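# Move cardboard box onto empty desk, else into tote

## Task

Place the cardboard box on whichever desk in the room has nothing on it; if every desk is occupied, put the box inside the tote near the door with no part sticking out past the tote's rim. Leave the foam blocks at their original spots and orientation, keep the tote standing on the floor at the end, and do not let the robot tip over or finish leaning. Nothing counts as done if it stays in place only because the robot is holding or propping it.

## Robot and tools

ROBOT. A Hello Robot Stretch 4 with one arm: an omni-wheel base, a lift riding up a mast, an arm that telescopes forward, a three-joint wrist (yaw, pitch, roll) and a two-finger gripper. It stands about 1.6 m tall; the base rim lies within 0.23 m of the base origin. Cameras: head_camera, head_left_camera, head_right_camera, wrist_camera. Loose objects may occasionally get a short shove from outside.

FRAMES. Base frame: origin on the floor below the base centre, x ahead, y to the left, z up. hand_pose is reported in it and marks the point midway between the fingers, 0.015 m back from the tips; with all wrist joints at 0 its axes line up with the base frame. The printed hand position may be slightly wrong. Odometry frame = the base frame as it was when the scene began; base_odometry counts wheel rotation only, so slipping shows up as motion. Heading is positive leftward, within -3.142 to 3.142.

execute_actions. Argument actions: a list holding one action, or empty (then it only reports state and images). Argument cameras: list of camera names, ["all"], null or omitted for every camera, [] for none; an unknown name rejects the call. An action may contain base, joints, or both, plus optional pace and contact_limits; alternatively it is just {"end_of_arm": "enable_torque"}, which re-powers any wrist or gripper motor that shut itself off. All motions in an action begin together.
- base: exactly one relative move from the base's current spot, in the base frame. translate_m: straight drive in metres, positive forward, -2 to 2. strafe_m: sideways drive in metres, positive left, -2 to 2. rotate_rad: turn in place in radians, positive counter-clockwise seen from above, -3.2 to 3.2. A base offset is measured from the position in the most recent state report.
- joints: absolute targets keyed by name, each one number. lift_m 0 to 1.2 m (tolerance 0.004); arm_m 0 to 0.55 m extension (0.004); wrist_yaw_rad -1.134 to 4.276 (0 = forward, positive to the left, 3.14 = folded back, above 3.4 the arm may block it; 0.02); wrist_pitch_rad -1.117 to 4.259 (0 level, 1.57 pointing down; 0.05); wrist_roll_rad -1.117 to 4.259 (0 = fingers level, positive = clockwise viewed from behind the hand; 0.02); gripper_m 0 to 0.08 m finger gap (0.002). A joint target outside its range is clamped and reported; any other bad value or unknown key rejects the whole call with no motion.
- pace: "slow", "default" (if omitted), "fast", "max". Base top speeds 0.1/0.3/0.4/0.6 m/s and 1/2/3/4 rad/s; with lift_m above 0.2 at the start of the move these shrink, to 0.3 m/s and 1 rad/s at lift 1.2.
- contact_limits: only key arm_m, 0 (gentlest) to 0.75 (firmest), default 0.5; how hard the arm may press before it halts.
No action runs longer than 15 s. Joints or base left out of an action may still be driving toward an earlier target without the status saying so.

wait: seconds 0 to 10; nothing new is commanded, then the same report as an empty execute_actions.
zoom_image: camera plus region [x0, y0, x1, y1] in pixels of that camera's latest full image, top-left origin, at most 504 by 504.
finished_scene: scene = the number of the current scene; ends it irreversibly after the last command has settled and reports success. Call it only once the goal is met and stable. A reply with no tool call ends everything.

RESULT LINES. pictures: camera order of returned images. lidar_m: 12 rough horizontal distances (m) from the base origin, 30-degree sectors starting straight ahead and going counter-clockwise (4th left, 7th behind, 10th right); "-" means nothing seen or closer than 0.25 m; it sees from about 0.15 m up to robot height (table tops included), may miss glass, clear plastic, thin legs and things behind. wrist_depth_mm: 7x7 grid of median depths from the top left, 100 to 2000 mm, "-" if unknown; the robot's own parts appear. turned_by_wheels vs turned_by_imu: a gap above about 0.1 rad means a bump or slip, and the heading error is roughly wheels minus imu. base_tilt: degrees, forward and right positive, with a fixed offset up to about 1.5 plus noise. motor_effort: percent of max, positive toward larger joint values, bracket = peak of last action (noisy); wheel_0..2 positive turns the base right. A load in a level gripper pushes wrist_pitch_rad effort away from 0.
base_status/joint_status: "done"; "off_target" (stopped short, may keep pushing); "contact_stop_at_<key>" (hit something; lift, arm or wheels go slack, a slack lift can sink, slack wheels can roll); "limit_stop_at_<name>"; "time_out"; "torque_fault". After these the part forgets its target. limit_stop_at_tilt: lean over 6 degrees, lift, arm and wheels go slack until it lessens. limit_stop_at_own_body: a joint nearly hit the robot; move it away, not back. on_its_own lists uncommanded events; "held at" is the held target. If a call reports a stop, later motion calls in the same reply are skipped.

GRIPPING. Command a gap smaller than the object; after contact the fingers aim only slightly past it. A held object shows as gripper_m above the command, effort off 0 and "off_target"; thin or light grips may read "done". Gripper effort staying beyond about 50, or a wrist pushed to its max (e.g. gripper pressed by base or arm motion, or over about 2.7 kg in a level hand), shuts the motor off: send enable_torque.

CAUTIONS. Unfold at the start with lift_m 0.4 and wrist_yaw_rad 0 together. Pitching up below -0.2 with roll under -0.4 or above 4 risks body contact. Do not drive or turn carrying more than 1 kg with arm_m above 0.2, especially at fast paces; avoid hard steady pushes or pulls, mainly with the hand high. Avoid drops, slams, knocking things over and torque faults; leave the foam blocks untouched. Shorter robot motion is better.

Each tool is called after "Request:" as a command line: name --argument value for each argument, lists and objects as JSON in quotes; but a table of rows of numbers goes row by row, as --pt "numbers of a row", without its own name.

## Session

Request:
execute_actions --actions '[]'

Scene clock: 0.00 s.
base_odometry: x=+0.000 y=+0.000 heading=+0.000 (m, m, rad; odometry frame)
turned_by_wheels: +0.000 (rad since the last result)
turned_by_imu: +0.000 (rad since the last result)
base_tilt: forward=+0.5 right=+0.0 (deg)
lidar_m: 1.47 1.02 0.77 0.74 0.78 1.50 1.40 0.96 0.96 0.93 1.01 1.45
base_status: not commanded
joint_positions: lift_m=+0.289 arm_m=+0.003 wrist_yaw_rad=+3.198 wrist_pitch_rad=+0.003 wrist_roll_rad=+0.009 gripper_m=+0.040
joint_status: not commanded
motor_effort: lift_m=+21 arm_m=-1 wrist_yaw_rad=+0 wrist_pitch_rad=-8 wrist_roll_rad=+0 gripper_m=+0 wheel_0=+1 wheel_1=+0 wheel_2=-1 (%)
hand_pose: x=-0.0438 y=+0.0754 z=+0.4663 quat_wxyz=(-0.028, -0.001, +0.004, +1.000) (m; base frame)
wrist_depth_mm: - - 132 1464 1464 1397 1397 / - - 127 226 1464 1397 1336 / - 107 136 268 1464 1430 1336 / 188 145 1618 1576 1499 1464 1397 / 198 1576 1576 1576 1464 1499 1397 / 200 1118 114 1229 150 1430 1397 / 196 - - 1025 976 - 1098
pictures: head_camera, head_left_camera, head_right_camera, wrist_camera
Images, in order (width x height): head_camera 420x560, head_left_camera 420x672, head_right_camera 420x672, wrist_camera 616x392.

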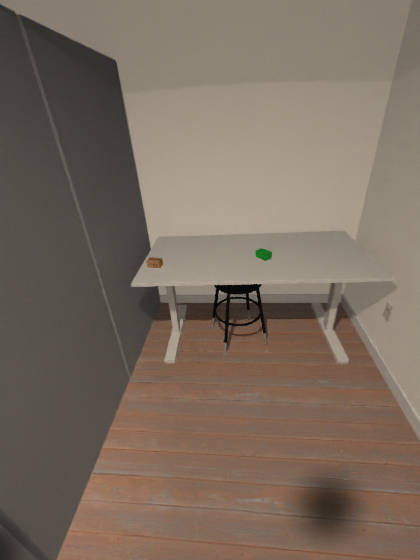

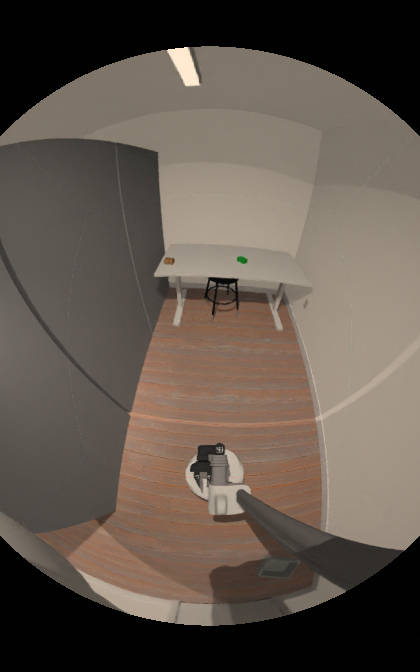

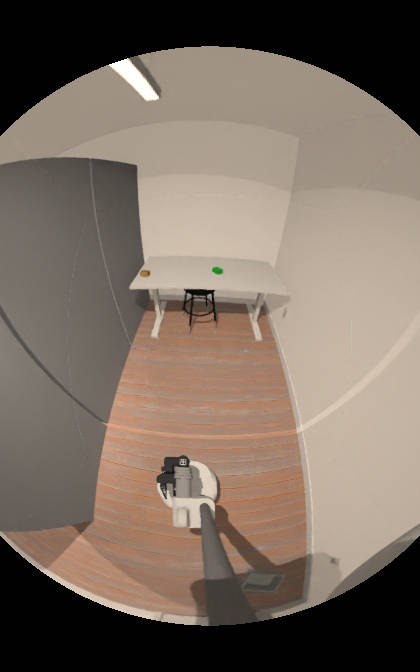

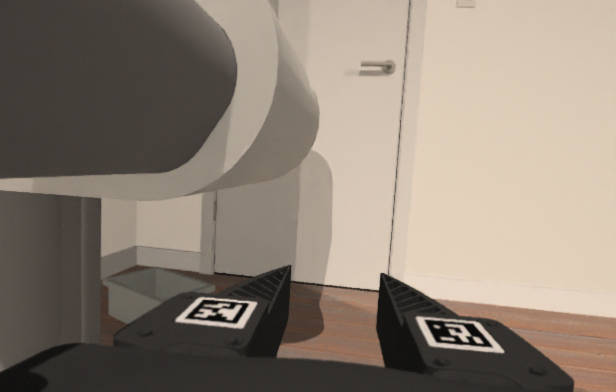

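Request:
execute_actions --actions '[{"base":{"strafe_m":0.4},"joints":{"lift_m":1.0,"wrist_yaw_rad":1.57,"wrist_pitch_rad":1.57,"wrist_roll_rad":3.14,"gripper_m":0.08}}]' --cameras '[]'

Request:
execute_actions --actions '[{"base":{"translate_m":1.05}}]'

Scene clock: 16.70 s.
base_odometry: x=+0.000 y=+0.400 heading=+0.000 (m, m, rad; odometry frame)
turned_by_wheels: +0.000 (rad since the last result)
turned_by_imu: +0.002 (rad since the last result)
base_tilt: forward=+0.5 right=+0.0 (deg)
lidar_m: 1.21 0.48 0.34 0.33 0.37 0.53 1.41 1.20 1.30 1.32 1.44 1.55
base_status: done
joint_positions: lift_m=+1.000 arm_m=+0.003 wrist_yaw_rad=+1.570 wrist_pitch_rad=+1.570 wrist_roll_rad=+3.139 gripper_m=+0.080
joint_status: all done
motor_effort: lift_m=+24(26) arm_m=-1(1) wrist_yaw_rad=-1(8) wrist_pitch_rad=+2(7) wrist_roll_rad=+2(5) gripper_m=+2(3) wheel_0=+0(12) wheel_1=-2(8) wheel_2=+0(0) (%)
hand_pose: x=+0.2609 y=+0.0002 z=+0.9653 quat_wxyz=(+0.500, +0.500, +0.501, -0.499) (m; base frame)
wrist_depth_mm: 1118 1098 1098 1060 1025 1025 1008 / 1118 1098 1098 1078 1078 1042 1008 / 1160 1118 1098 1078 878 854 597 / 1182 1098 1138 1098 891 866 1042 / 1160 1160 1138 1138 891 878 1060 / 904 110 142 1060 1098 136 1060 / - - 455 831 820 116 -
pictures: none
No camera images: the call's "cameras" was empty. Leave "cameras" out to get every camera's image.

Scene clock: 21.70 s.
base_odometry: x=+1.050 y=+0.400 heading=+0.000 (m, m, rad; odometry frame)
turned_by_wheels: +0.000 (rad since the last result)
turned_by_imu: +0.005 (rad since the last result)
base_tilt: forward=+0.4 right=+0.0 (deg)
lidar_m: 0.42 0.43 0.31 0.28 0.33 0.45 2.46 1.89 1.44 1.38 0.61 0.45
base_status: done
joint_positions: lift_m=+1.000 arm_m=+0.003 wrist_yaw_rad=+1.570 wrist_pitch_rad=+1.570 wrist_roll_rad=+3.139 gripper_m=+0.080
joint_status: not commanded
motor_effort: lift_m=+24(24) arm_m=-1(1) wrist_yaw_rad=-1(1) wrist_pitch_rad=+2(2) wrist_roll_rad=+1(2) gripper_m=+1(3) wheel_0=+2(7) wheel_1=+0(10) wheel_2=+1(10) (%)
hand_pose: x=+0.2609 y=+0.0002 z=+0.9653 quat_wxyz=(+0.500, +0.500, +0.501, -0.499) (m; base frame)
wrist_depth_mm: 399 392 1098 1042 1060 1042 1008 / 404 397 1098 1098 1060 1060 1008 / 413 404 1118 1098 891 854 603 / 415 413 1098 1118 878 842 1060 / 424 415 1138 1138 904 866 1060 / 424 110 142 917 946 136 1060 / - - 413 741 732 116 -
pictures: head_camera, head_left_camera, head_right_camera, wrist_camera
Images, in order (width x height): head_camera 420x560, head_left_camera 420x672, head_right_camera 420x672, wrist_camera 616x392.

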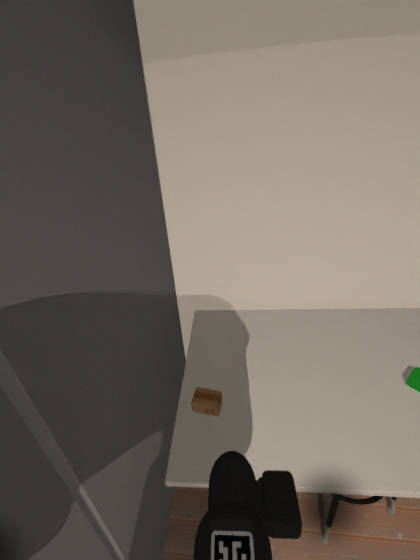

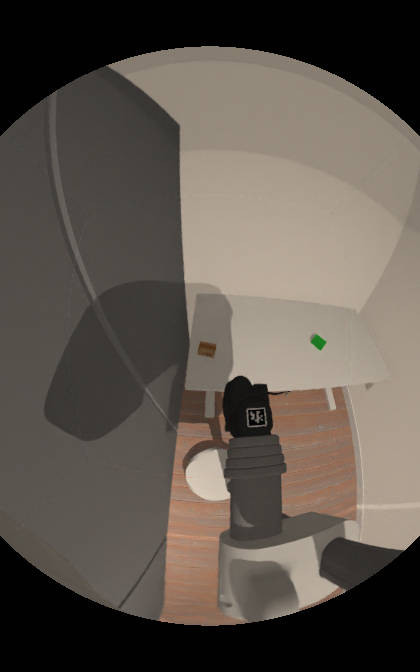

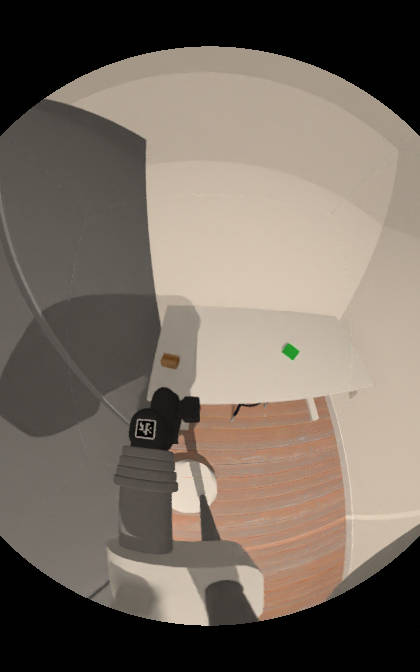

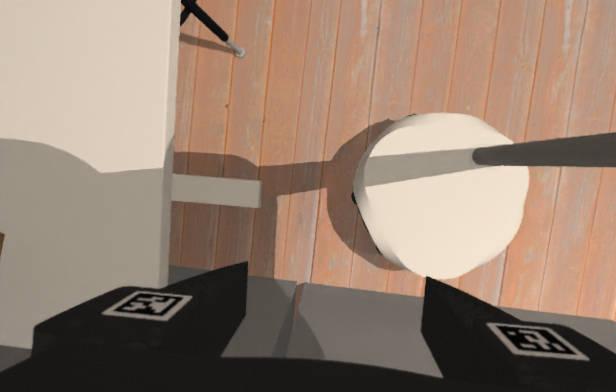

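Request:
execute_actions --actions '[{"base":{"rotate_rad":0.13},"joints":{"arm_m":0.45,"lift_m":0.95}}]'

Scene clock: 28.47 s.
base_odometry: x=+1.050 y=+0.400 heading=+0.130 (m, m, rad; odometry frame)
turned_by_wheels: +0.129 (rad since the last result)
turned_by_imu: +0.133 (rad since the last result)
base_tilt: forward=+0.4 right=+0.1 (deg)
lidar_m: 0.42 0.37 0.30 0.29 0.34 0.55 2.12 1.66 1.40 1.13 0.56 0.43
base_status: done
joint_positions: lift_m=+0.950 arm_m=+0.449 wrist_yaw_rad=+1.570 wrist_pitch_rad=+1.570 wrist_roll_rad=+3.140 gripper_m=+0.080
joint_status: all done
motor_effort: lift_m=+18(20) arm_m=+6(6) wrist_yaw_rad=-1(1) wrist_pitch_rad=+2(2) wrist_roll_rad=+1(1) gripper_m=+2(2) wheel_0=-3(5) wheel_1=+0(6) wheel_2=-4(7) (%)
hand_pose: x=+0.7073 y=+0.0002 z=+0.9158 quat_wxyz=(+0.500, +0.500, +0.501, -0.499) (m; base frame)
wrist_depth_mm: 343 342 334 330 322 320 314 / 353 345 340 336 327 320 317 / 355 347 342 340 330 327 320 / 364 353 347 340 290 330 329 / 370 362 351 347 293 336 327 / 469 110 142 353 343 137 330 / - - 298 517 544 116 -
pictures: head_camera, head_left_camera, head_right_camera, wrist_camera
Images, in order (width x height): head_camera 420x560, head_left_camera 420x672, head_right_camera 420x672, wrist_camera 616x392.

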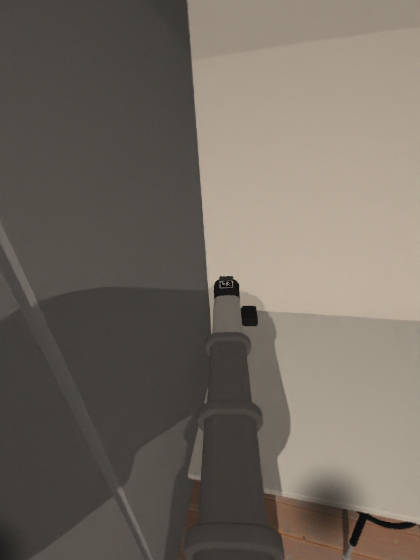

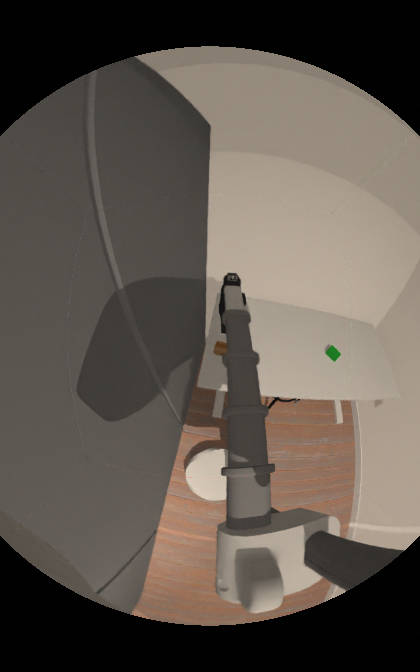

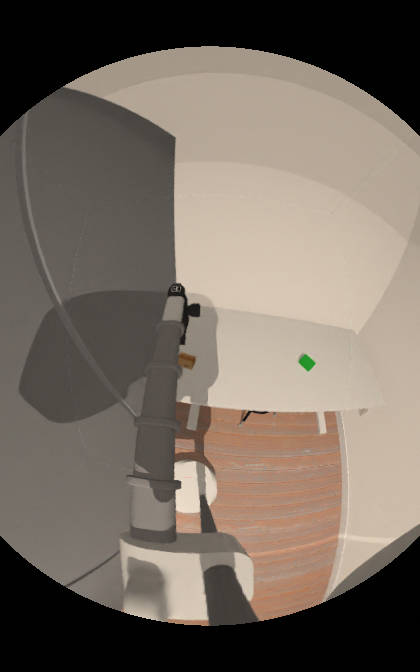

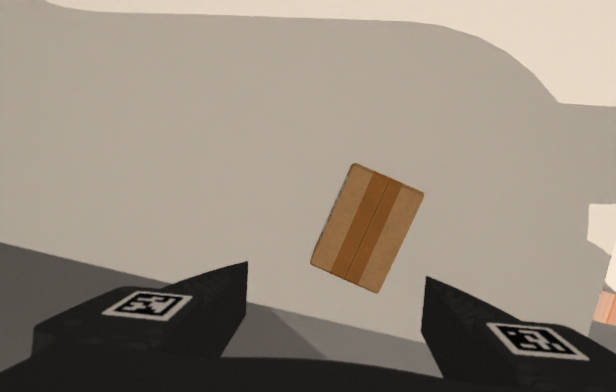

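Request:
execute_actions --actions '[{"joints":{"arm_m":0.412,"wrist_roll_rad":3.55,"lift_m":0.87},"pace":"slow"}]' --cameras '["wrist_camera"]'

Scene clock: 43.67 s.
base_odometry: x=+1.050 y=+0.400 heading=+0.130 (m, m, rad; odometry frame)
turned_by_wheels: +0.000 (rad since the last result)
turned_by_imu: +0.001 (rad since the last result)
base_tilt: forward=+0.4 right=-0.2 (deg)
lidar_m: 0.43 0.36 0.29 0.30 0.31 0.54 2.10 1.69 1.41 1.15 0.55 0.43
base_status: not commanded
joint_positions: lift_m=+0.870 arm_m=+0.413 wrist_yaw_rad=+1.570 wrist_pitch_rad=+1.570 wrist_roll_rad=+3.549 gripper_m=+0.080
joint_status: all done
motor_effort: lift_m=+18(17) arm_m=-6(9) wrist_yaw_rad=-1(1) wrist_pitch_rad=+0(1) wrist_roll_rad=+2(3) gripper_m=+1(2) wheel_0=-3(3) wheel_1=+0(0) wheel_2=-4(4) (%)
hand_pose: x=+0.6714 y=+0.0002 z=+0.8358 quat_wxyz=(+0.388, +0.591, +0.389, -0.591) (m; base frame)
wrist_depth_mm: 267 264 257 252 249 245 241 / 270 266 260 255 253 249 244 / 274 267 264 259 256 251 248 / 279 272 267 213 258 254 251 / 281 277 268 215 259 257 254 / 286 110 142 219 264 136 256 / - - 204 272 267 116 -
pictures: wrist_camera
Images, in order (width x height): wrist_camera 616x392.

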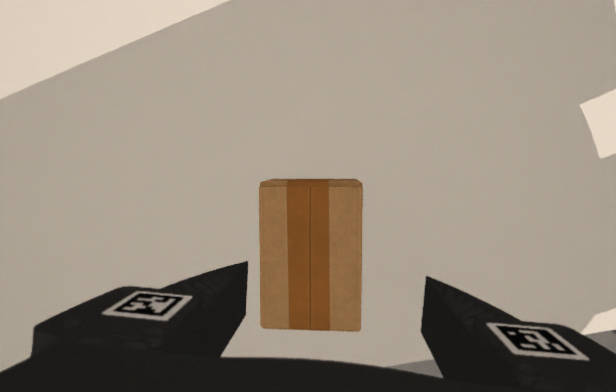

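Request:
execute_actions --actions '[{"joints":{"arm_m":0.425,"lift_m":0.825},"pace":"slow"}]' --cameras '["wrist_camera"]'

Scene clock: 52.63 s.
base_odometry: x=+1.050 y=+0.400 heading=+0.130 (m, m, rad; odometry frame)
turned_by_wheels: +0.000 (rad since the last result)
turned_by_imu: +0.001 (rad since the last result)
base_tilt: forward=+0.5 right=+0.0 (deg)
lidar_m: 0.43 0.37 0.30 0.29 0.34 0.56 2.11 1.69 1.40 1.16 0.55 0.45
base_status: not commanded
joint_positions: lift_m=+0.825 arm_m=+0.424 wrist_yaw_rad=+1.570 wrist_pitch_rad=+1.570 wrist_roll_rad=+3.549 gripper_m=+0.080
joint_status: all done
motor_effort: lift_m=+18(18) arm_m=+6(7) wrist_yaw_rad=-1(0) wrist_pitch_rad=+1(1) wrist_roll_rad=+1(1) gripper_m=+2(2) wheel_0=-3(3) wheel_1=+0(0) wheel_2=-4(4) (%)
hand_pose: x=+0.6823 y=+0.0002 z=+0.7908 quat_wxyz=(+0.388, +0.591, +0.389, -0.591) (m; base frame)
wrist_depth_mm: 220 218 213 210 207 203 200 / 224 220 216 212 208 206 202 / 226 224 219 215 211 208 205 / 230 226 221 168 212 211 207 / 234 229 223 170 214 213 209 / 237 110 142 172 170 136 212 / - - 181 174 218 116 -
pictures: wrist_camera
Images, in order (width x height): wrist_camera 616x392.

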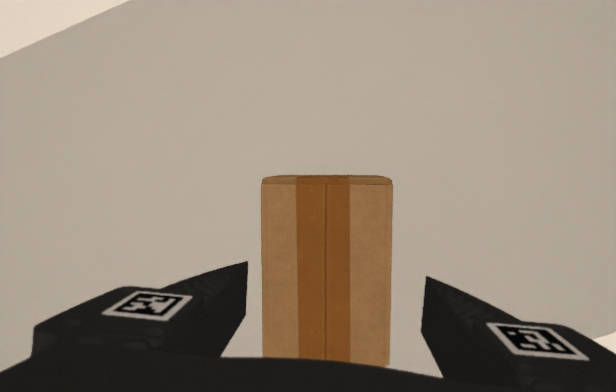

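Request:
execute_actions --actions '[{"joints":{"lift_m":0.772},"pace":"slow"}]' --cameras '["wrist_camera"]'

Scene clock: 59.17 s.
base_odometry: x=+1.050 y=+0.400 heading=+0.130 (m, m, rad; odometry frame)
turned_by_wheels: +0.000 (rad since the last result)
turned_by_imu: +0.001 (rad since the last result)
base_tilt: forward=+0.4 right=-0.1 (deg)
lidar_m: 0.43 0.38 0.29 0.30 0.33 0.54 2.11 1.71 1.41 1.15 0.56 0.43
base_status: not commanded
joint_positions: lift_m=+0.772 arm_m=+0.424 wrist_yaw_rad=+1.570 wrist_pitch_rad=+1.570 wrist_roll_rad=+3.550 gripper_m=+0.080
joint_status: all done
motor_effort: lift_m=+15(12) arm_m=+6(6) wrist_yaw_rad=-1(0) wrist_pitch_rad=+2(1) wrist_roll_rad=+1(1) gripper_m=+1(2) wheel_0=-3(3) wheel_1=+0(0) wheel_2=-4(4) (%)
hand_pose: x=+0.6823 y=+0.0002 z=+0.7380 quat_wxyz=(+0.388, +0.591, +0.388, -0.591) (m; base frame)
wrist_depth_mm: 168 166 162 160 157 154 153 / 171 168 164 162 159 156 155 / 174 170 167 163 160 158 156 / 175 172 169 117 117 160 158 / 178 174 170 117 116 162 160 / 180 110 120 118 117 136 162 / - - 121 120 118 116 -
pictures: wrist_camera
Images, in order (width x height): wrist_camera 616x392.

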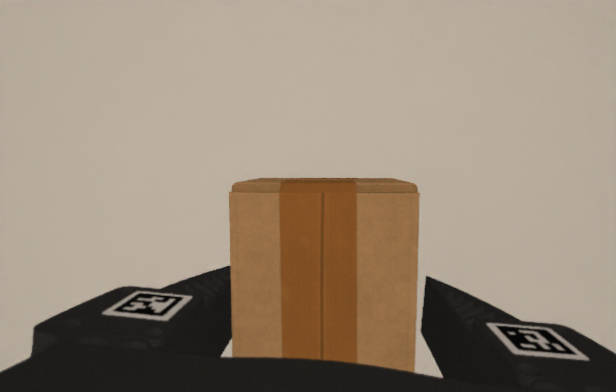

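Request:
execute_actions --actions '[{"joints":{"gripper_m":0.045}}]' --cameras '[]'

Request:
execute_actions --actions '[{"joints":{"lift_m":0.88},"pace":"slow"}]' --cameras '["wrist_camera"]'

Request:
execute_actions --actions '[{"base":{"rotate_rad":-0.13},"joints":{"arm_m":0.01}}]' --cameras '[]'

Scene clock: 65.40 s.
base_odometry: x=+1.050 y=+0.400 heading=+0.130 (m, m, rad; odometry frame)
turned_by_wheels: +0.000 (rad since the last result)
turned_by_imu: +0.001 (rad since the last result)
base_tilt: forward=+0.5 right=+0.1 (deg)
lidar_m: 0.44 0.38 0.29 0.29 0.34 0.55 2.13 1.71 1.40 1.17 0.54 0.43
base_status: not commanded
joint_positions: lift_m=+0.772 arm_m=+0.424 wrist_yaw_rad=+1.570 wrist_pitch_rad=+1.571 wrist_roll_rad=+3.550 gripper_m=+0.060
joint_status: gripper_m off_target (ended at +0.060, target +0.045)
on_its_own: gripper_m is held at +0.055, not at your +0.045, by its contact guard: the fingers met something
motor_effort: lift_m=+17(16) arm_m=+5(6) wrist_yaw_rad=-1(1) wrist_pitch_rad=-2(1) wrist_roll_rad=+1(0) gripper_m=-37(37) wheel_0=-3(3) wheel_1=+0(0) wheel_2=-4(4) (%)
hand_pose: x=+0.6824 y=+0.0000 z=+0.7379 quat_wxyz=(+0.388, +0.591, +0.388, -0.591) (m; base frame)
wrist_depth_mm: 169 165 163 160 158 154 152 / 171 167 164 162 159 156 154 / 174 170 167 164 161 157 156 / 176 172 169 116 115 160 158 / 178 174 171 117 115 162 160 / 181 175 119 119 117 162 161 / 183 - - 120 118 - -
pictures: none
No camera images: the call's "cameras" was empty. Leave "cameras" out to get every camera's image.

Scene clock: 67.17 s.
base_odometry: x=+1.050 y=+0.400 heading=+0.130 (m, m, rad; odometry frame)
turned_by_wheels: +0.000 (rad since the last result)
turned_by_imu: +0.001 (rad since the last result)
base_tilt: forward=+0.5 right=+0.0 (deg)
lidar_m: 0.44 0.36 0.30 0.28 0.34 0.55 2.11 1.68 1.40 1.17 0.55 0.44
base_status: not commanded
joint_positions: lift_m=+0.880 arm_m=+0.424 wrist_yaw_rad=+1.570 wrist_pitch_rad=+1.570 wrist_roll_rad=+3.550 gripper_m=+0.060
joint_status: all done
on_its_own: gripper_m is held at +0.055, not at your +0.045, by its contact guard: the fingers met something
motor_effort: lift_m=+25(29) arm_m=+5(5) wrist_yaw_rad=-1(0) wrist_pitch_rad=-1(1) wrist_roll_rad=+0(1) gripper_m=-37(37) wheel_0=-3(3) wheel_1=+0(1) wheel_2=-4(4) (%)
hand_pose: x=+0.6824 y=+0.0001 z=+0.8452 quat_wxyz=(+0.388, +0.591, +0.388, -0.591) (m; base frame)
wrist_depth_mm: 277 271 266 263 258 254 250 / 279 274 268 265 262 257 253 / 283 277 274 268 264 259 257 / 289 279 276 116 115 262 258 / 290 285 279 117 115 267 262 / 294 287 120 119 117 267 265 / 298 - - 120 118 - -
pictures: wrist_camera
Images, in order (width x height): wrist_camera 616x392.

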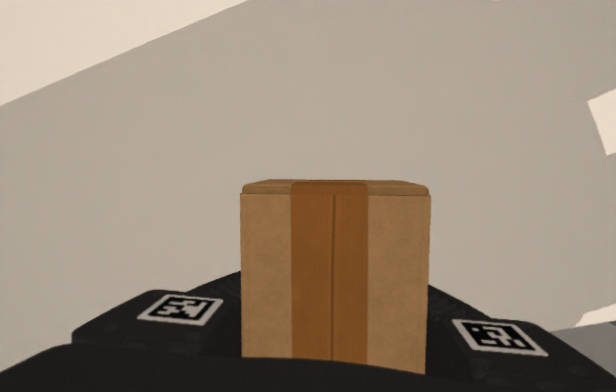

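Scene clock: 69.50 s.
base_odometry: x=+1.050 y=+0.400 heading=+0.000 (m, m, rad; odometry frame)
turned_by_wheels: -0.130 (rad since the last result)
turned_by_imu: -0.131 (rad since the last result)
base_tilt: forward=+0.3 right=+0.1 (deg)
lidar_m: 0.43 0.42 0.30 0.29 0.32 0.47 2.46 1.87 1.42 1.39 0.63 0.46
base_status: done
joint_positions: lift_m=+0.880 arm_m=+0.011 wrist_yaw_rad=+1.570 wrist_pitch_rad=+1.570 wrist_roll_rad=+3.550 gripper_m=+0.060
joint_status: all done
on_its_own: gripper_m is held at +0.055, not at your +0.045, by its contact guard: the fingers met something
motor_effort: lift_m=+24(24) arm_m=-6(9) wrist_yaw_rad=+0(2) wrist_pitch_rad=+0(2) wrist_roll_rad=+0(1) gripper_m=-37(37) wheel_0=+1(9) wheel_1=+0(4) wheel_2=+2(9) (%)
hand_pose: x=+0.2694 y=+0.0001 z=+0.8452 quat_wxyz=(+0.388, +0.591, +0.388, -0.591) (m; base frame)
wrist_depth_mm: 1008 960 976 960 946 917 891 / 297 991 960 991 741 732 904 / 289 991 991 976 750 750 931 / 291 1025 991 116 115 750 931 / 294 991 991 117 115 946 891 / 297 293 120 119 116 691 661 / 301 - - 120 118 - -
pictures: none
No camera images: the call's "cameras" was empty. Leave "cameras" out to get every camera's image.

Request:
execute_actions --actions '[{"base":{"strafe_m":-0.05}}]' --cameras '[]'

Request:
execute_actions --actions '[{"base":{"translate_m":-1.95}}]' --cameras '[]'

Request:
execute_actions --actions '[{"base":{"rotate_rad":1.55}}]'

Scene clock: 78.93 s.
base_odometry: x=+1.050 y=+0.350 heading=+0.000 (m, m, rad; odometry frame)
turned_by_wheels: +0.000 (rad since the last result)
turned_by_imu: +0.001 (rad since the last result)
base_tilt: forward=+0.4 right=+0.0 (deg)
lidar_m: 0.43 0.46 0.35 0.34 0.38 0.53 2.48 1.81 1.38 1.35 0.61 0.46
base_status: done
joint_positions: lift_m=+0.880 arm_m=+0.011 wrist_yaw_rad=+1.570 wrist_pitch_rad=+1.570 wrist_roll_rad=+3.550 gripper_m=+0.060
joint_status: not commanded
on_its_own: gripper_m is held at +0.055, not at your +0.045, by its contact guard: the fingers met something
motor_effort: lift_m=+25(24) arm_m=-6(6) wrist_yaw_rad=+1(1) wrist_pitch_rad=+1(2) wrist_roll_rad=+1(1) gripper_m=-37(38) wheel_0=+1(10) wheel_1=+0(7) wheel_2=+0(1) (%)
hand_pose: x=+0.2694 y=+0.0001 z=+0.8452 quat_wxyz=(+0.388, +0.591, +0.388, -0.591) (m; base frame)
wrist_depth_mm: 976 976 960 960 946 917 891 / 294 1008 960 960 768 732 904 / 289 1008 1008 960 750 741 917 / 290 1025 991 117 115 759 931 / 296 1025 976 117 115 946 946 / 297 291 120 119 116 778 732 / 301 - - 119 117 - -
pictures: none
No camera images: the call's "cameras" was empty. Leave "cameras" out to get every camera's image.

Scene clock: 86.93 s.
base_odometry: x=-0.900 y=+0.351 heading=+0.000 (m, m, rad; odometry frame)
turned_by_wheels: +0.000 (rad since the last result)
turned_by_imu: -0.002 (rad since the last result)
base_tilt: forward=+0.5 right=+0.0 (deg)
lidar_m: 1.50 0.58 0.59 1.82 0.73 0.55 0.51 0.50 0.77 0.68 1.34 1.88
base_status: done
joint_positions: lift_m=+0.880 arm_m=+0.011 wrist_yaw_rad=+1.570 wrist_pitch_rad=+1.570 wrist_roll_rad=+3.550 gripper_m=+0.060
joint_status: not commanded
on_its_own: gripper_m is held at +0.055, not at your +0.045, by its contact guard: the fingers met something
motor_effort: lift_m=+24(25) arm_m=-6(6) wrist_yaw_rad=-1(0) wrist_pitch_rad=-1(1) wrist_roll_rad=+1(1) gripper_m=-37(37) wheel_0=-2(10) wheel_1=-2(4) wheel_2=+1(10) (%)
hand_pose: x=+0.2693 y=+0.0001 z=+0.8453 quat_wxyz=(+0.388, +0.591, +0.388, -0.591) (m; base frame)
wrist_depth_mm: 991 976 991 946 931 917 904 / 1008 976 991 976 750 723 904 / 1042 1008 976 960 759 741 904 / 1025 1025 991 116 115 750 931 / 1078 1078 1008 117 116 960 931 / 1060 1042 120 119 117 960 960 / 1078 - - 120 118 - -
pictures: none
No camera images: the call's "cameras" was empty. Leave "cameras" out to get every camera's image.

Scene clock: 89.00 s.
base_odometry: x=-0.900 y=+0.351 heading=+1.549 (m, m, rad; odometry frame)
turned_by_wheels: +1.550 (rad since the last result)
turned_by_imu: +1.575 (rad since the last result)
base_tilt: forward=+0.5 right=+0.0 (deg)
lidar_m: 2.01 0.76 0.56 0.49 0.51 0.76 0.71 1.33 1.83 1.65 0.61 0.59
base_status: done
joint_positions: lift_m=+0.880 arm_m=+0.011 wrist_yaw_rad=+1.570 wrist_pitch_rad=+1.570 wrist_roll_rad=+3.550 gripper_m=+0.060
joint_status: not commanded
on_its_own: gripper_m is held at +0.055, not at your +0.045, by its contact guard: the fingers met something
motor_effort: lift_m=+23(24) arm_m=-6(6) wrist_yaw_rad=+0(0) wrist_pitch_rad=+1(1) wrist_roll_rad=+1(1) gripper_m=-37(37) wheel_0=-3(11) wheel_1=-1(4) wheel_2=-2(8) (%)
hand_pose: x=+0.2693 y=+0.0001 z=+0.8454 quat_wxyz=(+0.388, +0.591, +0.388, -0.591) (m; base frame)
wrist_depth_mm: 569 668 976 931 931 917 891 / 759 891 946 960 759 732 904 / 1025 1008 1008 991 750 732 917 / 1025 1025 1008 117 115 750 931 / 1078 1025 1025 117 115 960 931 / 1060 1042 119 119 117 960 946 / 1078 - - 119 118 - -
pictures: head_camera, head_left_camera, head_right_camera, wrist_camera
Images, in order (width x height): head_camera 420x560, head_left_camera 420x672, head_right_camera 420x672, wrist_camera 616x392.

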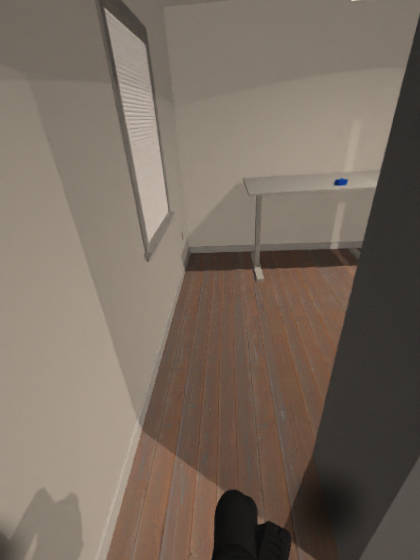

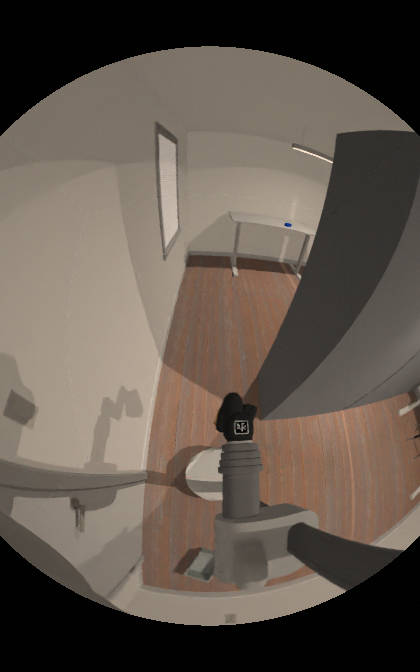

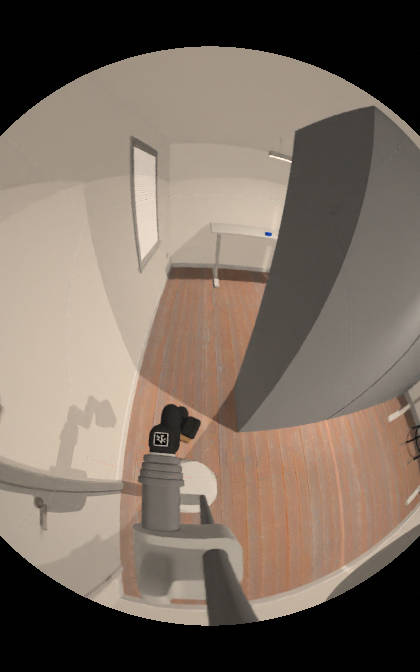

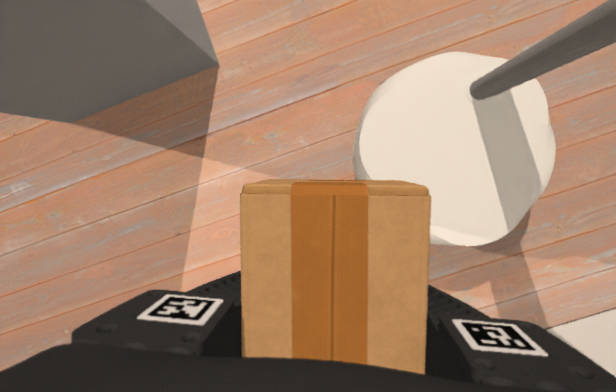

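Request:
execute_actions --actions '[{"base":{"translate_m":1.9}}]' --cameras '[]'

Request:
execute_actions --actions '[{"base":{"rotate_rad":-0.9}}]'

Scene clock: 100.80 s.
base_odometry: x=-0.859 y=+2.250 heading=+1.549 (m, m, rad; odometry frame)
turned_by_wheels: +0.000 (rad since the last result)
turned_by_imu: +0.008 (rad since the last result)
base_tilt: forward=+0.4 right=+0.0 (deg)
lidar_m: 0.90 0.65 0.49 0.45 0.49 0.74 2.21 1.06 1.41 2.45 1.04 0.77
base_status: done
joint_positions: lift_m=+0.880 arm_m=+0.011 wrist_yaw_rad=+1.570 wrist_pitch_rad=+1.570 wrist_roll_rad=+3.550 gripper_m=+0.060
joint_status: not commanded
on_its_own: gripper_m is held at +0.055, not at your +0.045, by its contact guard: the fingers met something
motor_effort: lift_m=+24(23) arm_m=-6(6) wrist_yaw_rad=-1(1) wrist_pitch_rad=+1(1) wrist_roll_rad=+1(1) gripper_m=-38(37) wheel_0=+3(8) wheel_1=+0(7) wheel_2=-1(10) (%)
hand_pose: x=+0.2693 y=+0.0001 z=+0.8454 quat_wxyz=(+0.388, +0.591, +0.388, -0.591) (m; base frame)
wrist_depth_mm: 1025 960 991 960 917 917 891 / 991 991 991 976 750 723 917 / 1008 991 1008 960 750 741 917 / 1042 1025 991 116 115 759 931 / 1060 1025 1025 117 115 976 946 / 1078 1042 120 118 117 976 931 / 1078 - - 120 118 - -
pictures: none
No camera images: the call's "cameras" was empty. Leave "cameras" out to get every camera's image.

Scene clock: 102.43 s.
base_odometry: x=-0.859 y=+2.250 heading=+0.650 (m, m, rad; odometry frame)
turned_by_wheels: -0.900 (rad since the last result)
turned_by_imu: -0.913 (rad since the last result)
base_tilt: forward=+0.5 right=-0.1 (deg)
lidar_m: 0.94 0.76 1.28 0.58 0.47 0.46 0.55 0.87 1.07 1.09 1.68 1.89
base_status: done
joint_positions: lift_m=+0.880 arm_m=+0.011 wrist_yaw_rad=+1.570 wrist_pitch_rad=+1.570 wrist_roll_rad=+3.550 gripper_m=+0.060
joint_status: not commanded
on_its_own: gripper_m is held at +0.055, not at your +0.045, by its contact guard: the fingers met something
motor_effort: lift_m=+24(23) arm_m=-6(6) wrist_yaw_rad=+0(0) wrist_pitch_rad=+2(0) wrist_roll_rad=+1(1) gripper_m=-37(37) wheel_0=+3(8) wheel_1=+1(7) wheel_2=+1(8) (%)
hand_pose: x=+0.2693 y=+0.0001 z=+0.8454 quat_wxyz=(+0.388, +0.591, +0.388, -0.591) (m; base frame)
wrist_depth_mm: 1008 991 960 946 917 917 878 / 1008 991 960 960 741 723 917 / 1025 1008 1008 976 759 732 917 / 1025 1025 1025 117 115 741 931 / 1042 1008 1025 117 115 946 946 / 1078 1025 119 118 117 946 991 / 1078 - - 120 118 - -
pictures: head_camera, head_left_camera, head_right_camera, wrist_camera
Images, in order (width x height): head_camera 420x560, head_left_camera 420x672, head_right_camera 420x672, wrist_camera 616x392.

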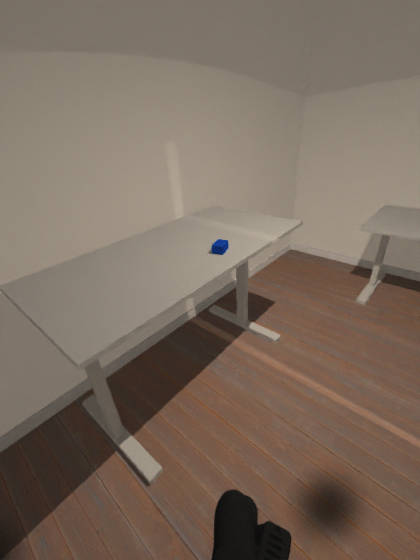

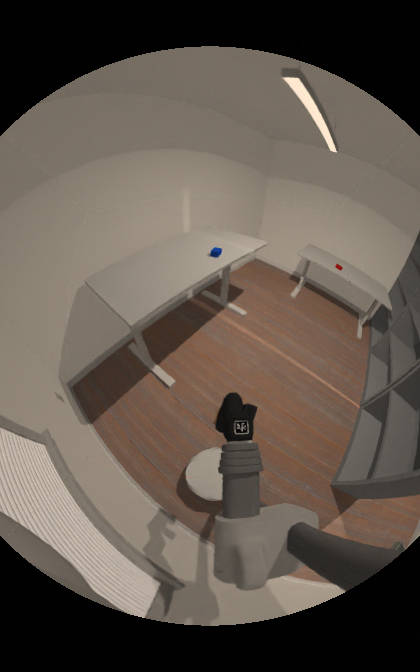

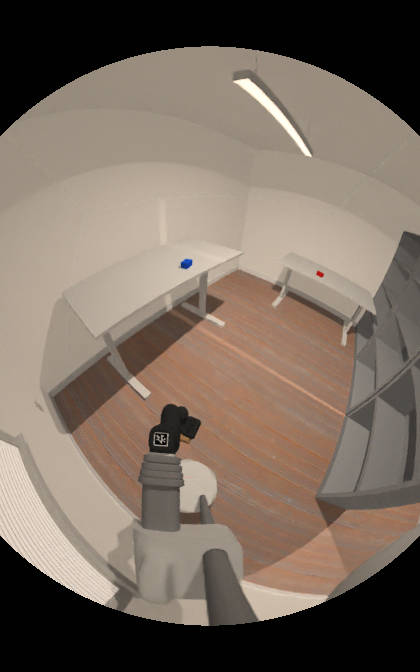

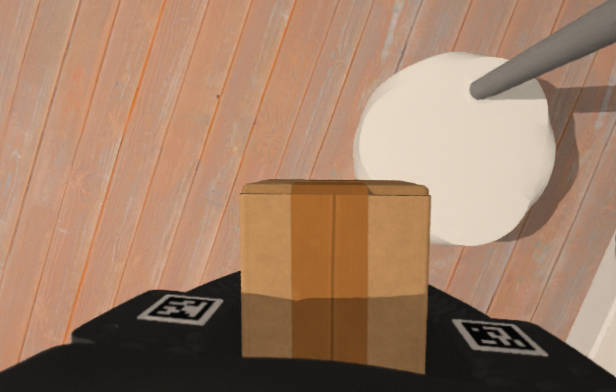

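Request:
execute_actions --actions '[{"base":{"rotate_rad":-2.19},"joints":{"lift_m":0.45}}]' --cameras '[]'

Request:
execute_actions --actions '[{"base":{"translate_m":1.5},"pace":"fast"}]'

Scene clock: 114.10 s.
base_odometry: x=-0.859 y=+2.251 heading=-1.540 (m, m, rad; odometry frame)
turned_by_wheels: -2.190 (rad since the last result)
turned_by_imu: -2.222 (rad since the last result)
base_tilt: forward=+0.4 right=+0.0 (deg)
lidar_m: 1.32 1.06 1.52 2.44 1.00 0.77 1.20 0.65 0.48 0.45 0.49 0.79
base_status: done
joint_positions: lift_m=+0.450 arm_m=+0.011 wrist_yaw_rad=+1.570 wrist_pitch_rad=+1.570 wrist_roll_rad=+3.550 gripper_m=+0.060
joint_status: all done
on_its_own: gripper_m is held at +0.055, not at your +0.045, by its contact guard: the fingers met something
motor_effort: lift_m=+18(23) arm_m=-6(6) wrist_yaw_rad=+1(0) wrist_pitch_rad=+1(2) wrist_roll_rad=+1(0) gripper_m=-37(37) wheel_0=+3(8) wheel_1=+3(5) wheel_2=+1(8) (%)
hand_pose: x=+0.2694 y=+0.0001 z=+0.4158 quat_wxyz=(+0.388, +0.591, +0.388, -0.591) (m; base frame)
wrist_depth_mm: 569 564 554 539 530 325 322 / 580 569 559 559 338 329 324 / 585 580 569 559 342 332 329 / 597 585 569 116 115 336 334 / 597 591 585 117 116 345 338 / 603 591 120 118 117 345 343 / 621 - - 120 118 - -
pictures: none
No camera images: the call's "cameras" was empty. Leave "cameras" out to get every camera's image.

Scene clock: 119.13 s.
base_odometry: x=-0.812 y=+0.751 heading=-1.540 (m, m, rad; odometry frame)
turned_by_wheels: +0.000 (rad since the last result)
turned_by_imu: +0.005 (rad since the last result)
base_tilt: forward=+0.4 right=-0.2 (deg)
lidar_m: 1.09 1.76 2.33 0.30 0.33 0.49 1.86 0.84 0.63 0.62 0.66 0.92
base_status: done
joint_positions: lift_m=+0.450 arm_m=+0.011 wrist_yaw_rad=+1.570 wrist_pitch_rad=+1.570 wrist_roll_rad=+3.550 gripper_m=+0.060
joint_status: not commanded
on_its_own: gripper_m is held at +0.055, not at your +0.045, by its contact guard: the fingers met something
motor_effort: lift_m=+19(19) arm_m=-6(6) wrist_yaw_rad=+1(1) wrist_pitch_rad=+1(1) wrist_roll_rad=+1(1) gripper_m=-37(38) wheel_0=+2(10) wheel_1=+0(3) wheel_2=+0(15) (%)
hand_pose: x=+0.2693 y=+0.0001 z=+0.4157 quat_wxyz=(+0.388, +0.591, +0.388, -0.591) (m; base frame)
wrist_depth_mm: 569 554 559 544 525 327 322 / 580 569 564 549 338 330 324 / 585 580 564 549 342 336 327 / 597 591 574 116 115 338 334 / 609 585 574 117 115 345 338 / 609 597 119 119 116 345 342 / 621 - - 120 117 - -
pictures: head_camera, head_left_camera, head_right_camera, wrist_camera
Images, in order (width x height): head_camera 420x560, head_left_camera 420x672, head_right_camera 420x672, wrist_camera 616x392.

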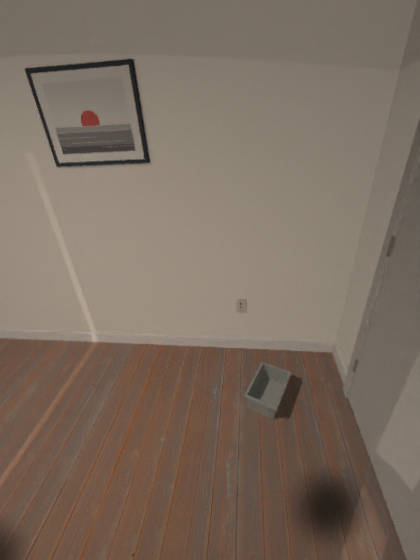

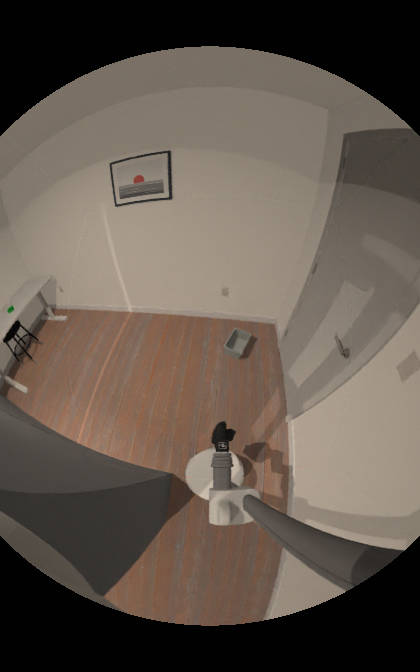

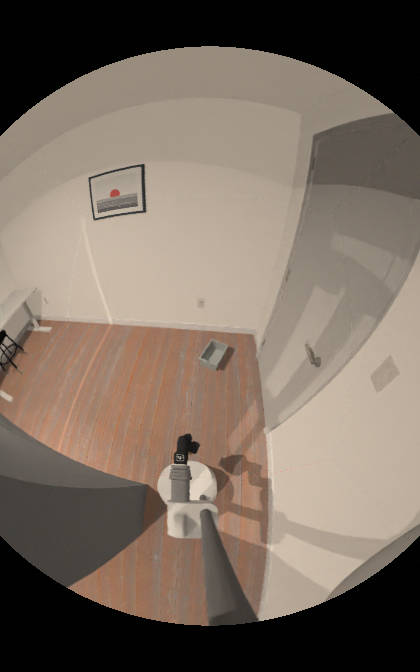

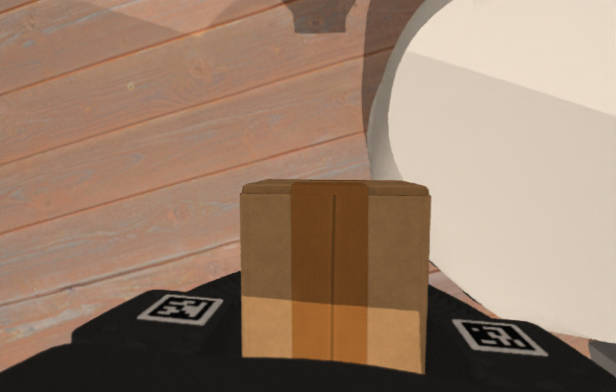

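Request:
execute_actions --actions '[{"base":{"strafe_m":-0.12}}]' --cameras '[]'

Request:
execute_actions --actions '[{"base":{"translate_m":0.45},"joints":{"arm_m":0.3}}]'

Scene clock: 127.23 s.
base_odometry: x=-0.932 y=+0.748 heading=-1.540 (m, m, rad; odometry frame)
turned_by_wheels: +0.000 (rad since the last result)
turned_by_imu: +0.001 (rad since the last result)
base_tilt: forward=+0.5 right=-0.1 (deg)
lidar_m: 1.08 1.77 2.47 0.42 0.46 2.36 1.52 0.69 0.50 0.49 0.55 0.74
base_status: done
joint_positions: lift_m=+0.450 arm_m=+0.011 wrist_yaw_rad=+1.570 wrist_pitch_rad=+1.570 wrist_roll_rad=+3.550 gripper_m=+0.060
joint_status: not commanded
on_its_own: gripper_m is held at +0.055, not at your +0.045, by its contact guard: the fingers met something
motor_effort: lift_m=+19(19) arm_m=-6(6) wrist_yaw_rad=+0(1) wrist_pitch_rad=+0(0) wrist_roll_rad=+0(1) gripper_m=-37(37) wheel_0=+2(10) wheel_1=-1(13) wheel_2=+0(2) (%)
hand_pose: x=+0.2693 y=+0.0001 z=+0.4157 quat_wxyz=(+0.388, +0.591, +0.388, -0.591) (m; base frame)
wrist_depth_mm: 569 559 559 544 535 329 320 / 585 569 554 554 336 329 325 / 585 574 564 559 342 334 329 / 597 580 574 117 115 338 332 / 609 591 585 117 115 342 336 / 615 591 120 118 116 347 342 / 621 - - 120 118 - -
pictures: none
No camera images: the call's "cameras" was empty. Leave "cameras" out to get every camera's image.

Scene clock: 130.20 s.
base_odometry: x=-0.918 y=+0.298 heading=-1.539 (m, m, rad; odometry frame)
turned_by_wheels: +0.000 (rad since the last result)
turned_by_imu: +0.002 (rad since the last result)
base_tilt: forward=+0.5 right=+0.0 (deg)
lidar_m: 0.64 1.31 1.92 1.50 0.65 0.64 1.68 0.73 0.55 0.48 0.51 0.81
base_status: done
joint_positions: lift_m=+0.450 arm_m=+0.299 wrist_yaw_rad=+1.570 wrist_pitch_rad=+1.570 wrist_roll_rad=+3.550 gripper_m=+0.060
joint_status: all done
on_its_own: gripper_m is held at +0.055, not at your +0.045, by its contact guard: the fingers met something
motor_effort: lift_m=+18(19) arm_m=+6(8) wrist_yaw_rad=+1(0) wrist_pitch_rad=+2(1) wrist_roll_rad=+1(1) gripper_m=-37(37) wheel_0=+3(6) wheel_1=+1(7) wheel_2=+0(10) (%)
hand_pose: x=+0.5573 y=+0.0001 z=+0.4157 quat_wxyz=(+0.388, +0.591, +0.388, -0.591) (m; base frame)
wrist_depth_mm: 569 559 549 544 530 517 521 / 574 559 564 549 539 525 525 / 517 569 564 559 539 530 525 / 521 591 569 116 115 549 530 / 521 535 455 117 115 554 544 / 609 591 120 119 117 544 544 / 609 - - 120 118 - -
pictures: head_camera, head_left_camera, head_right_camera, wrist_camera
Images, in order (width x height): head_camera 420x560, head_left_camera 420x672, head_right_camera 420x672, wrist_camera 616x392.

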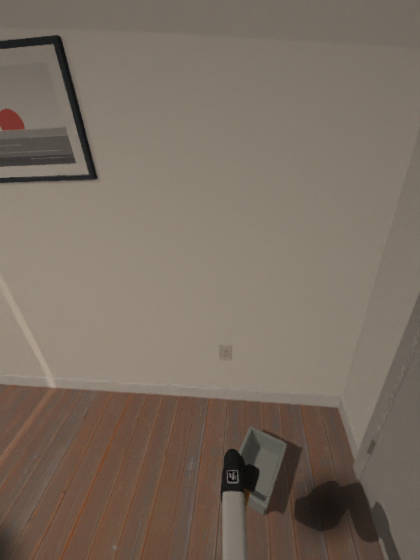

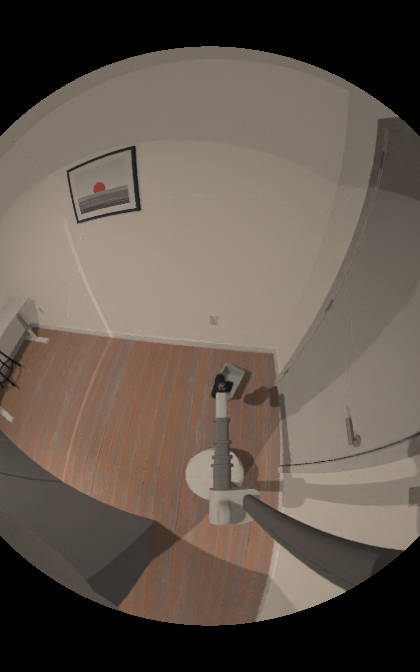

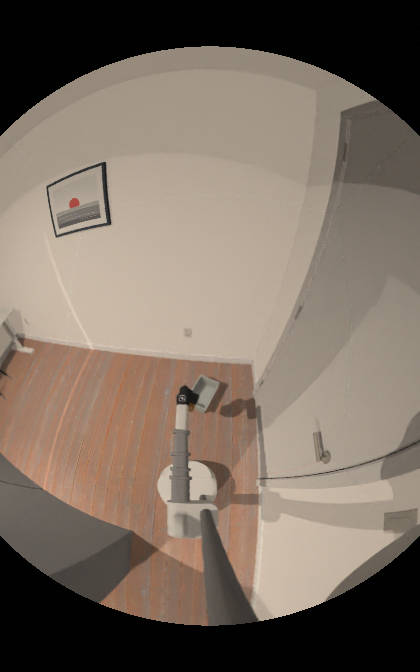

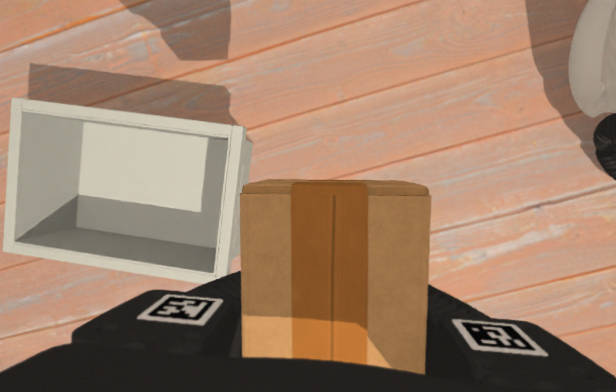

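Request:
execute_actions --actions '[{"base":{"strafe_m":-0.148},"joints":{"arm_m":0.51,"wrist_roll_rad":3.68},"pace":"slow"}]' --cameras '["wrist_camera","head_camera"]'

Scene clock: 144.53 s.
base_odometry: x=-1.066 y=+0.293 heading=-1.539 (m, m, rad; odometry frame)
turned_by_wheels: +0.000 (rad since the last result)
turned_by_imu: +0.002 (rad since the last result)
base_tilt: forward=+0.5 right=+0.1 (deg)
lidar_m: 0.61 1.29 1.88 1.52 0.75 0.86 1.21 0.55 0.40 0.34 0.36 0.59
base_status: done
joint_positions: lift_m=+0.450 arm_m=+0.509 wrist_yaw_rad=+1.570 wrist_pitch_rad=+1.570 wrist_roll_rad=+3.679 gripper_m=+0.060
joint_status: all done
on_its_own: gripper_m is held at +0.055, not at your +0.045, by its contact guard: the fingers met something
motor_effort: lift_m=+19(19) arm_m=+6(6) wrist_yaw_rad=+0(1) wrist_pitch_rad=+2(1) wrist_roll_rad=+1(5) gripper_m=-38(38) wheel_0=+4(9) wheel_1=-2(6) wheel_2=+0(0) (%)
hand_pose: x=+0.7673 y=+0.0001 z=+0.4157 quat_wxyz=(+0.349, +0.615, +0.349, -0.615) (m; base frame)
wrist_depth_mm: 564 564 544 544 530 525 517 / 574 564 554 544 539 530 521 / 580 574 559 549 544 539 530 / 580 580 488 116 115 535 530 / 574 585 488 117 116 544 535 / 530 591 120 118 117 549 544 / 496 - - 120 118 - -
pictures: head_camera, wrist_camera
Images, in order (width x height): head_camera 420x560, wrist_camera 616x392.

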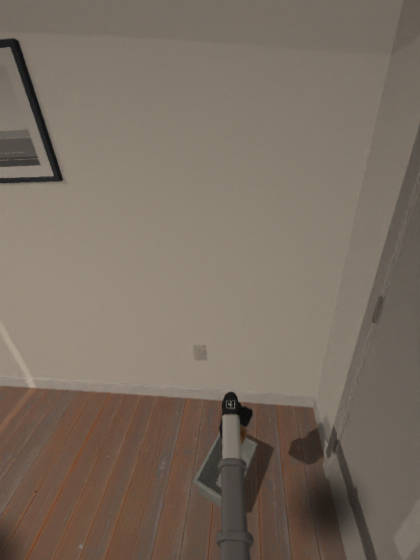

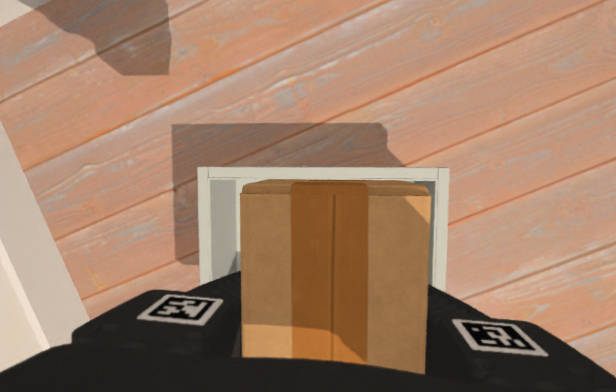

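Request:
execute_actions --actions '[{"base":{"strafe_m":0.02},"joints":{"lift_m":0.25},"pace":"slow"}]' --cameras '["wrist_camera","head_right_camera"]'

Scene clock: 155.10 s.
base_odometry: x=-1.046 y=+0.294 heading=-1.539 (m, m, rad; odometry frame)
turned_by_wheels: +0.000 (rad since the last result)
turned_by_imu: +0.002 (rad since the last result)
base_tilt: forward=+0.5 right=+0.1 (deg)
lidar_m: 0.62 1.26 1.88 1.50 0.72 0.81 1.26 0.55 0.42 0.37 0.37 0.62
base_status: done
joint_positions: lift_m=+0.250 arm_m=+0.509 wrist_yaw_rad=+1.570 wrist_pitch_rad=+1.570 wrist_roll_rad=+3.679 gripper_m=+0.060
joint_status: all done
on_its_own: gripper_m is held at +0.055, not at your +0.045, by its contact guard: the fingers met something
motor_effort: lift_m=+17(23) arm_m=+6(6) wrist_yaw_rad=+0(0) wrist_pitch_rad=+0(0) wrist_roll_rad=+2(2) gripper_m=-36(37) wheel_0=-4(6) wheel_1=+1(5) wheel_2=+0(1) (%)
hand_pose: x=+0.7673 y=+0.0001 z=+0.2158 quat_wxyz=(+0.349, +0.615, +0.349, -0.615) (m; base frame)
wrist_depth_mm: 368 364 355 349 343 336 330 / 373 364 359 353 349 342 338 / 379 366 359 353 351 342 340 / 384 293 362 117 115 265 345 / 387 296 368 117 115 266 343 / 389 259 119 118 116 236 351 / 399 - - 119 117 - -
pictures: head_right_camera, wrist_camera
Images, in order (width x height): head_right_camera 420x672, wrist_camera 616x392.

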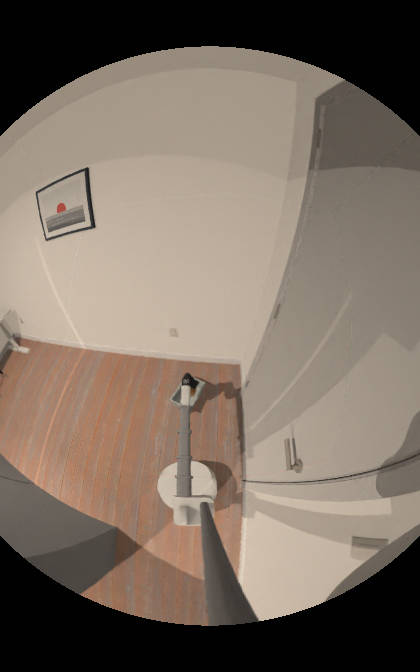

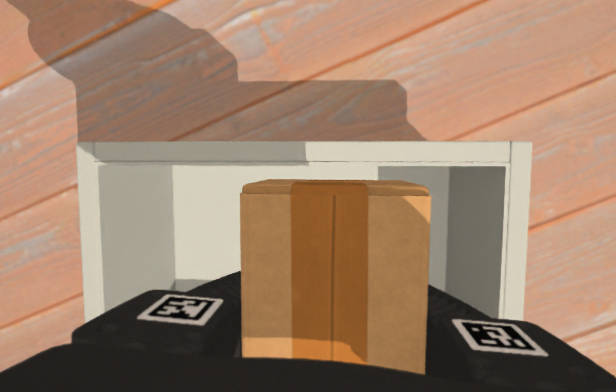

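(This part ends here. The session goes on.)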